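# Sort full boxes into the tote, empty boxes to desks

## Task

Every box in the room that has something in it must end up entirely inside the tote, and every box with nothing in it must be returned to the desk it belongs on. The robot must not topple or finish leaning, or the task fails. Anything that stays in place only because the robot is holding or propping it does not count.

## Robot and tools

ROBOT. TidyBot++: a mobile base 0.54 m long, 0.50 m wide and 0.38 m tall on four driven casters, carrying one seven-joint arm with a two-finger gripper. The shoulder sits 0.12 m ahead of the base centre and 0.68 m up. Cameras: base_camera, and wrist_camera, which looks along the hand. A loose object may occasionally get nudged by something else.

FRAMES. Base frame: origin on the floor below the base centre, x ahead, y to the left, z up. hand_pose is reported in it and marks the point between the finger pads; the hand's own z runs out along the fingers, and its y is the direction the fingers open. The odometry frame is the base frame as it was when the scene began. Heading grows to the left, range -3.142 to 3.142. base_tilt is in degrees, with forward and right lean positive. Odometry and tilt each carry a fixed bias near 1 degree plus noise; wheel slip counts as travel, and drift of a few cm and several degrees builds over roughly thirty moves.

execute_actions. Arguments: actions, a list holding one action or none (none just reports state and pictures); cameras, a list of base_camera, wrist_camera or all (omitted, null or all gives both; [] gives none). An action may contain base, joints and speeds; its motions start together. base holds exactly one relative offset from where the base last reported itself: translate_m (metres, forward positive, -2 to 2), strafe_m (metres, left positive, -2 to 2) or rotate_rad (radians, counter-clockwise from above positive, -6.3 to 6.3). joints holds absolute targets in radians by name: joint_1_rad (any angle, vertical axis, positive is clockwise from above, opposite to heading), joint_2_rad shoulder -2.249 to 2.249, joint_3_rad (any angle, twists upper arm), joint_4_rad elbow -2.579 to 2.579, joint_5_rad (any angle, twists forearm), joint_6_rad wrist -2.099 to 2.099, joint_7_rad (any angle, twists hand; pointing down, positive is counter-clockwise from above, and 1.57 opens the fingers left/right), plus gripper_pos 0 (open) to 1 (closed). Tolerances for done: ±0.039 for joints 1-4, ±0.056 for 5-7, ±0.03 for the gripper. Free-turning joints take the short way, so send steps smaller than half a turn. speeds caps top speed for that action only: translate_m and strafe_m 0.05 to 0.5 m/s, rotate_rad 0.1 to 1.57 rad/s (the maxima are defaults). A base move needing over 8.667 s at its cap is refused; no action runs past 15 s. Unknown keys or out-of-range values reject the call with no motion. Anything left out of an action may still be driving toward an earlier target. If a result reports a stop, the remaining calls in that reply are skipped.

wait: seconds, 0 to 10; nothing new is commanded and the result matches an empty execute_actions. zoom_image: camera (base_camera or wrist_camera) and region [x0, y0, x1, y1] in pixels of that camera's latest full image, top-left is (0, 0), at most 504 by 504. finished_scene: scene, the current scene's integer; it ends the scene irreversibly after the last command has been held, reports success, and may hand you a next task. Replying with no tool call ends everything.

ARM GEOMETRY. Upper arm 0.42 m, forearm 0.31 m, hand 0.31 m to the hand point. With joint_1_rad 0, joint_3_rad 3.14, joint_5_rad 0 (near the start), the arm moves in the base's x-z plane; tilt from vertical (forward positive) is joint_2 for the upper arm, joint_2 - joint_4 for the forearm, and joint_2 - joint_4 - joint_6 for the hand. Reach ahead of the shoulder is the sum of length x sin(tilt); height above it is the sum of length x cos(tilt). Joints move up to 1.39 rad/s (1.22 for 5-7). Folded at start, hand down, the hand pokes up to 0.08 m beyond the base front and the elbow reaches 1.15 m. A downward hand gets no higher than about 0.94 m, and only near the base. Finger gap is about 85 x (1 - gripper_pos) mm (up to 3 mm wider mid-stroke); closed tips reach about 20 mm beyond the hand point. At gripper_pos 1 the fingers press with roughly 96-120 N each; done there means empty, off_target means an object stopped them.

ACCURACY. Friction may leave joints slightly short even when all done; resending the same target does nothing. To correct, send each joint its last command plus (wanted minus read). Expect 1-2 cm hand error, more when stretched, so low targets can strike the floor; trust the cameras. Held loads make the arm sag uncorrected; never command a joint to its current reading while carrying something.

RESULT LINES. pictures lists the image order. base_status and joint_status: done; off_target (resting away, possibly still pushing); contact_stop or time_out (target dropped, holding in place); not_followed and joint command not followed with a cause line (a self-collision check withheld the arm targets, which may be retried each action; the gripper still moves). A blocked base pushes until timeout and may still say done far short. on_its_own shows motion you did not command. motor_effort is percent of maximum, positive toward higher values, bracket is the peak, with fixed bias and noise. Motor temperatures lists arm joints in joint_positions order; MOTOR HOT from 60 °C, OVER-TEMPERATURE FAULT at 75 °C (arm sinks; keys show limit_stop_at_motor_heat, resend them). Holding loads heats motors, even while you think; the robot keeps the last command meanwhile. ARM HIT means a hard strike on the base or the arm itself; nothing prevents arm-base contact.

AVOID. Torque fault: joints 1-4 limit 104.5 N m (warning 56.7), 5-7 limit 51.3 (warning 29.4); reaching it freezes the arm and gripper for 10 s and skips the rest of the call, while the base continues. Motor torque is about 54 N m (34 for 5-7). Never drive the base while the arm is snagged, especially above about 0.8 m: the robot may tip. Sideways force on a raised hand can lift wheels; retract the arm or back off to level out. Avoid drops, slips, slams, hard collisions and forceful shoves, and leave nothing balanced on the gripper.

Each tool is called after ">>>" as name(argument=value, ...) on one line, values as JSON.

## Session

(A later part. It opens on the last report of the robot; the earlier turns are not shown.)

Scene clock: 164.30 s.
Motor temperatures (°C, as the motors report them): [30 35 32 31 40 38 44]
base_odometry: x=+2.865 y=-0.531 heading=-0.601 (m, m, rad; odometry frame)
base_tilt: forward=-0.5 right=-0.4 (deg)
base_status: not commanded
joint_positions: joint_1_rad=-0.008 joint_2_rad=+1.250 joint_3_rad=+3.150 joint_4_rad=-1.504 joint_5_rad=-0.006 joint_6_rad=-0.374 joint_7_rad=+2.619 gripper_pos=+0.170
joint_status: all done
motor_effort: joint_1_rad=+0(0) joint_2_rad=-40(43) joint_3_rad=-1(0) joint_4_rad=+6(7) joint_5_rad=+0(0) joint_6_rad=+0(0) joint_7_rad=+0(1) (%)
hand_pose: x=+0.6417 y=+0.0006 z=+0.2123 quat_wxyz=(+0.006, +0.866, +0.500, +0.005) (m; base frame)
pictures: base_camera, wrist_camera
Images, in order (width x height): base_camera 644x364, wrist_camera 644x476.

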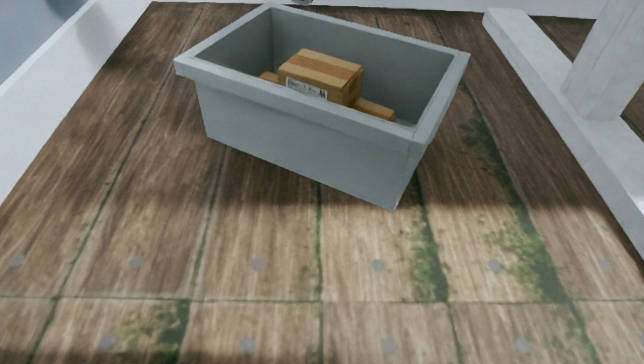

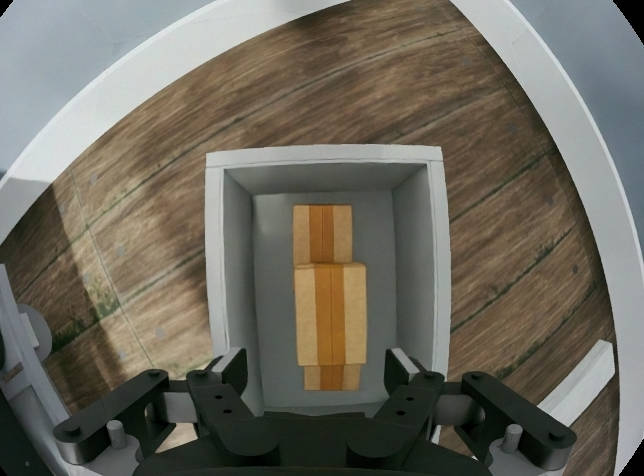

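>>> execute_actions(actions=[{"joints":{"joint_2_rad":0.432,"joint_4_rad":-0.79,"joint_6_rad":-0.49,"gripper_pos":0.356}}], cameras=[])

>>> wait(seconds=0.3)

>>> wait(seconds=0.3)

Scene clock: 167.80 s.
Motor temperatures (°C, as the motors report them): [30 35 32 31 40 38 44]
base_odometry: x=+2.865 y=-0.531 heading=-0.601 (m, m, rad; odometry frame)
base_tilt: forward=-0.5 right=-0.4 (deg)
base_status: not commanded
joint_positions: joint_1_rad=-0.008 joint_2_rad=+0.431 joint_3_rad=+3.150 joint_4_rad=-0.804 joint_5_rad=-0.006 joint_6_rad=-0.454 joint_7_rad=+2.619 gripper_pos=+0.356
joint_status: all done
motor_effort: joint_1_rad=+0(1) joint_2_rad=-35(50) joint_3_rad=+0(0) joint_4_rad=+21(21) joint_5_rad=-1(1) joint_6_rad=+8(7) joint_7_rad=-1(0) (%)
hand_pose: x=+0.9010 y=+0.0035 z=+1.1305 quat_wxyz=(+0.331, +0.648, +0.374, +0.575) (m; base frame)
pictures: none
No camera images: the call's "cameras" was empty. Leave "cameras" out to get every camera's image.

Scene clock: 168.10 s.
Motor temperatures (°C, as the motors report them): [30 35 32 31 40 38 44]
base_odometry: x=+2.865 y=-0.531 heading=-0.601 (m, m, rad; odometry frame)
base_tilt: forward=-0.5 right=-0.5 (deg)
base_status: not commanded
joint_positions: joint_1_rad=-0.008 joint_2_rad=+0.431 joint_3_rad=+3.150 joint_4_rad=-0.804 joint_5_rad=-0.006 joint_6_rad=-0.454 joint_7_rad=+2.619 gripper_pos=+0.356
joint_status: all done
motor_effort: joint_1_rad=+1(1) joint_2_rad=-35(50) joint_3_rad=+0(0) joint_4_rad=+20(21) joint_5_rad=-1(1) joint_6_rad=+8(7) joint_7_rad=+0(0) (%)
hand_pose: x=+0.9010 y=+0.0035 z=+1.1305 quat_wxyz=(+0.331, +0.648, +0.374, +0.575) (m; base frame)
wait: 0.30 s; at rest by 0.27 s
pictures: base_camera, wrist_camera
Images, in order (width x height): base_camera 644x364, wrist_camera 644x476.

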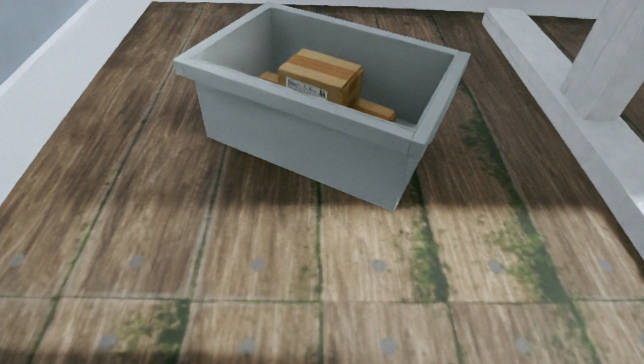

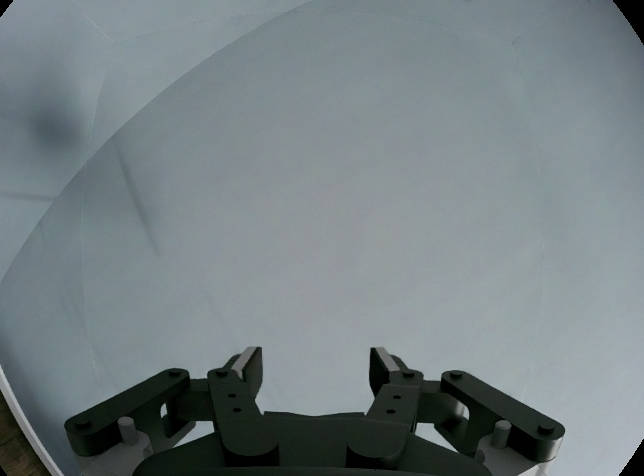

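Scene clock: 168.40 s.
Motor temperatures (°C, as the motors report them): [30 35 32 31 40 38 44]
base_odometry: x=+2.865 y=-0.531 heading=-0.601 (m, m, rad; odometry frame)
base_tilt: forward=-0.6 right=-0.4 (deg)
base_status: not commanded
joint_positions: joint_1_rad=-0.008 joint_2_rad=+0.431 joint_3_rad=+3.150 joint_4_rad=-0.804 joint_5_rad=-0.006 joint_6_rad=-0.454 joint_7_rad=+2.619 gripper_pos=+0.356
joint_status: all done
motor_effort: joint_1_rad=+1(1) joint_2_rad=-35(50) joint_3_rad=+0(0) joint_4_rad=+21(21) joint_5_rad=-1(1) joint_6_rad=+8(7) joint_7_rad=+0(0) (%)
hand_pose: x=+0.9010 y=+0.0035 z=+1.1305 quat_wxyz=(+0.331, +0.648, +0.374, +0.575) (m; base frame)
wait: 0.30 s; at rest by 0.27 s
pictures: base_camera, wrist_camera
Images, in order (width x height): base_camera 644x364, wrist_camera 644x476.

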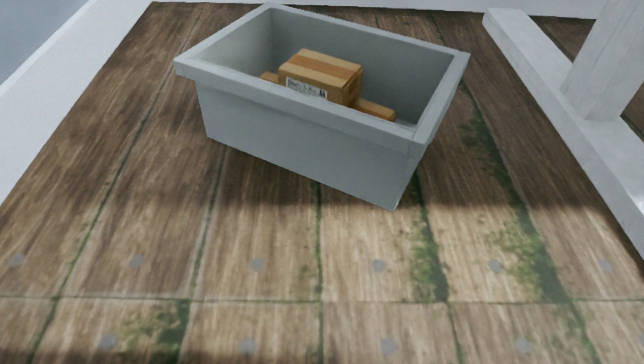

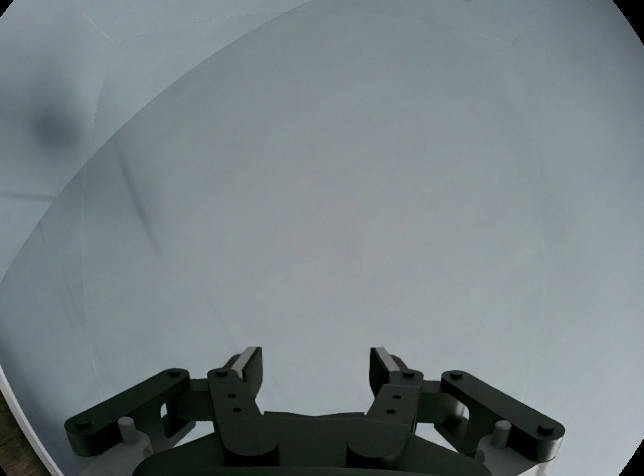

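>>> finished_scene(scene=2)

The scene is finished: the task was done.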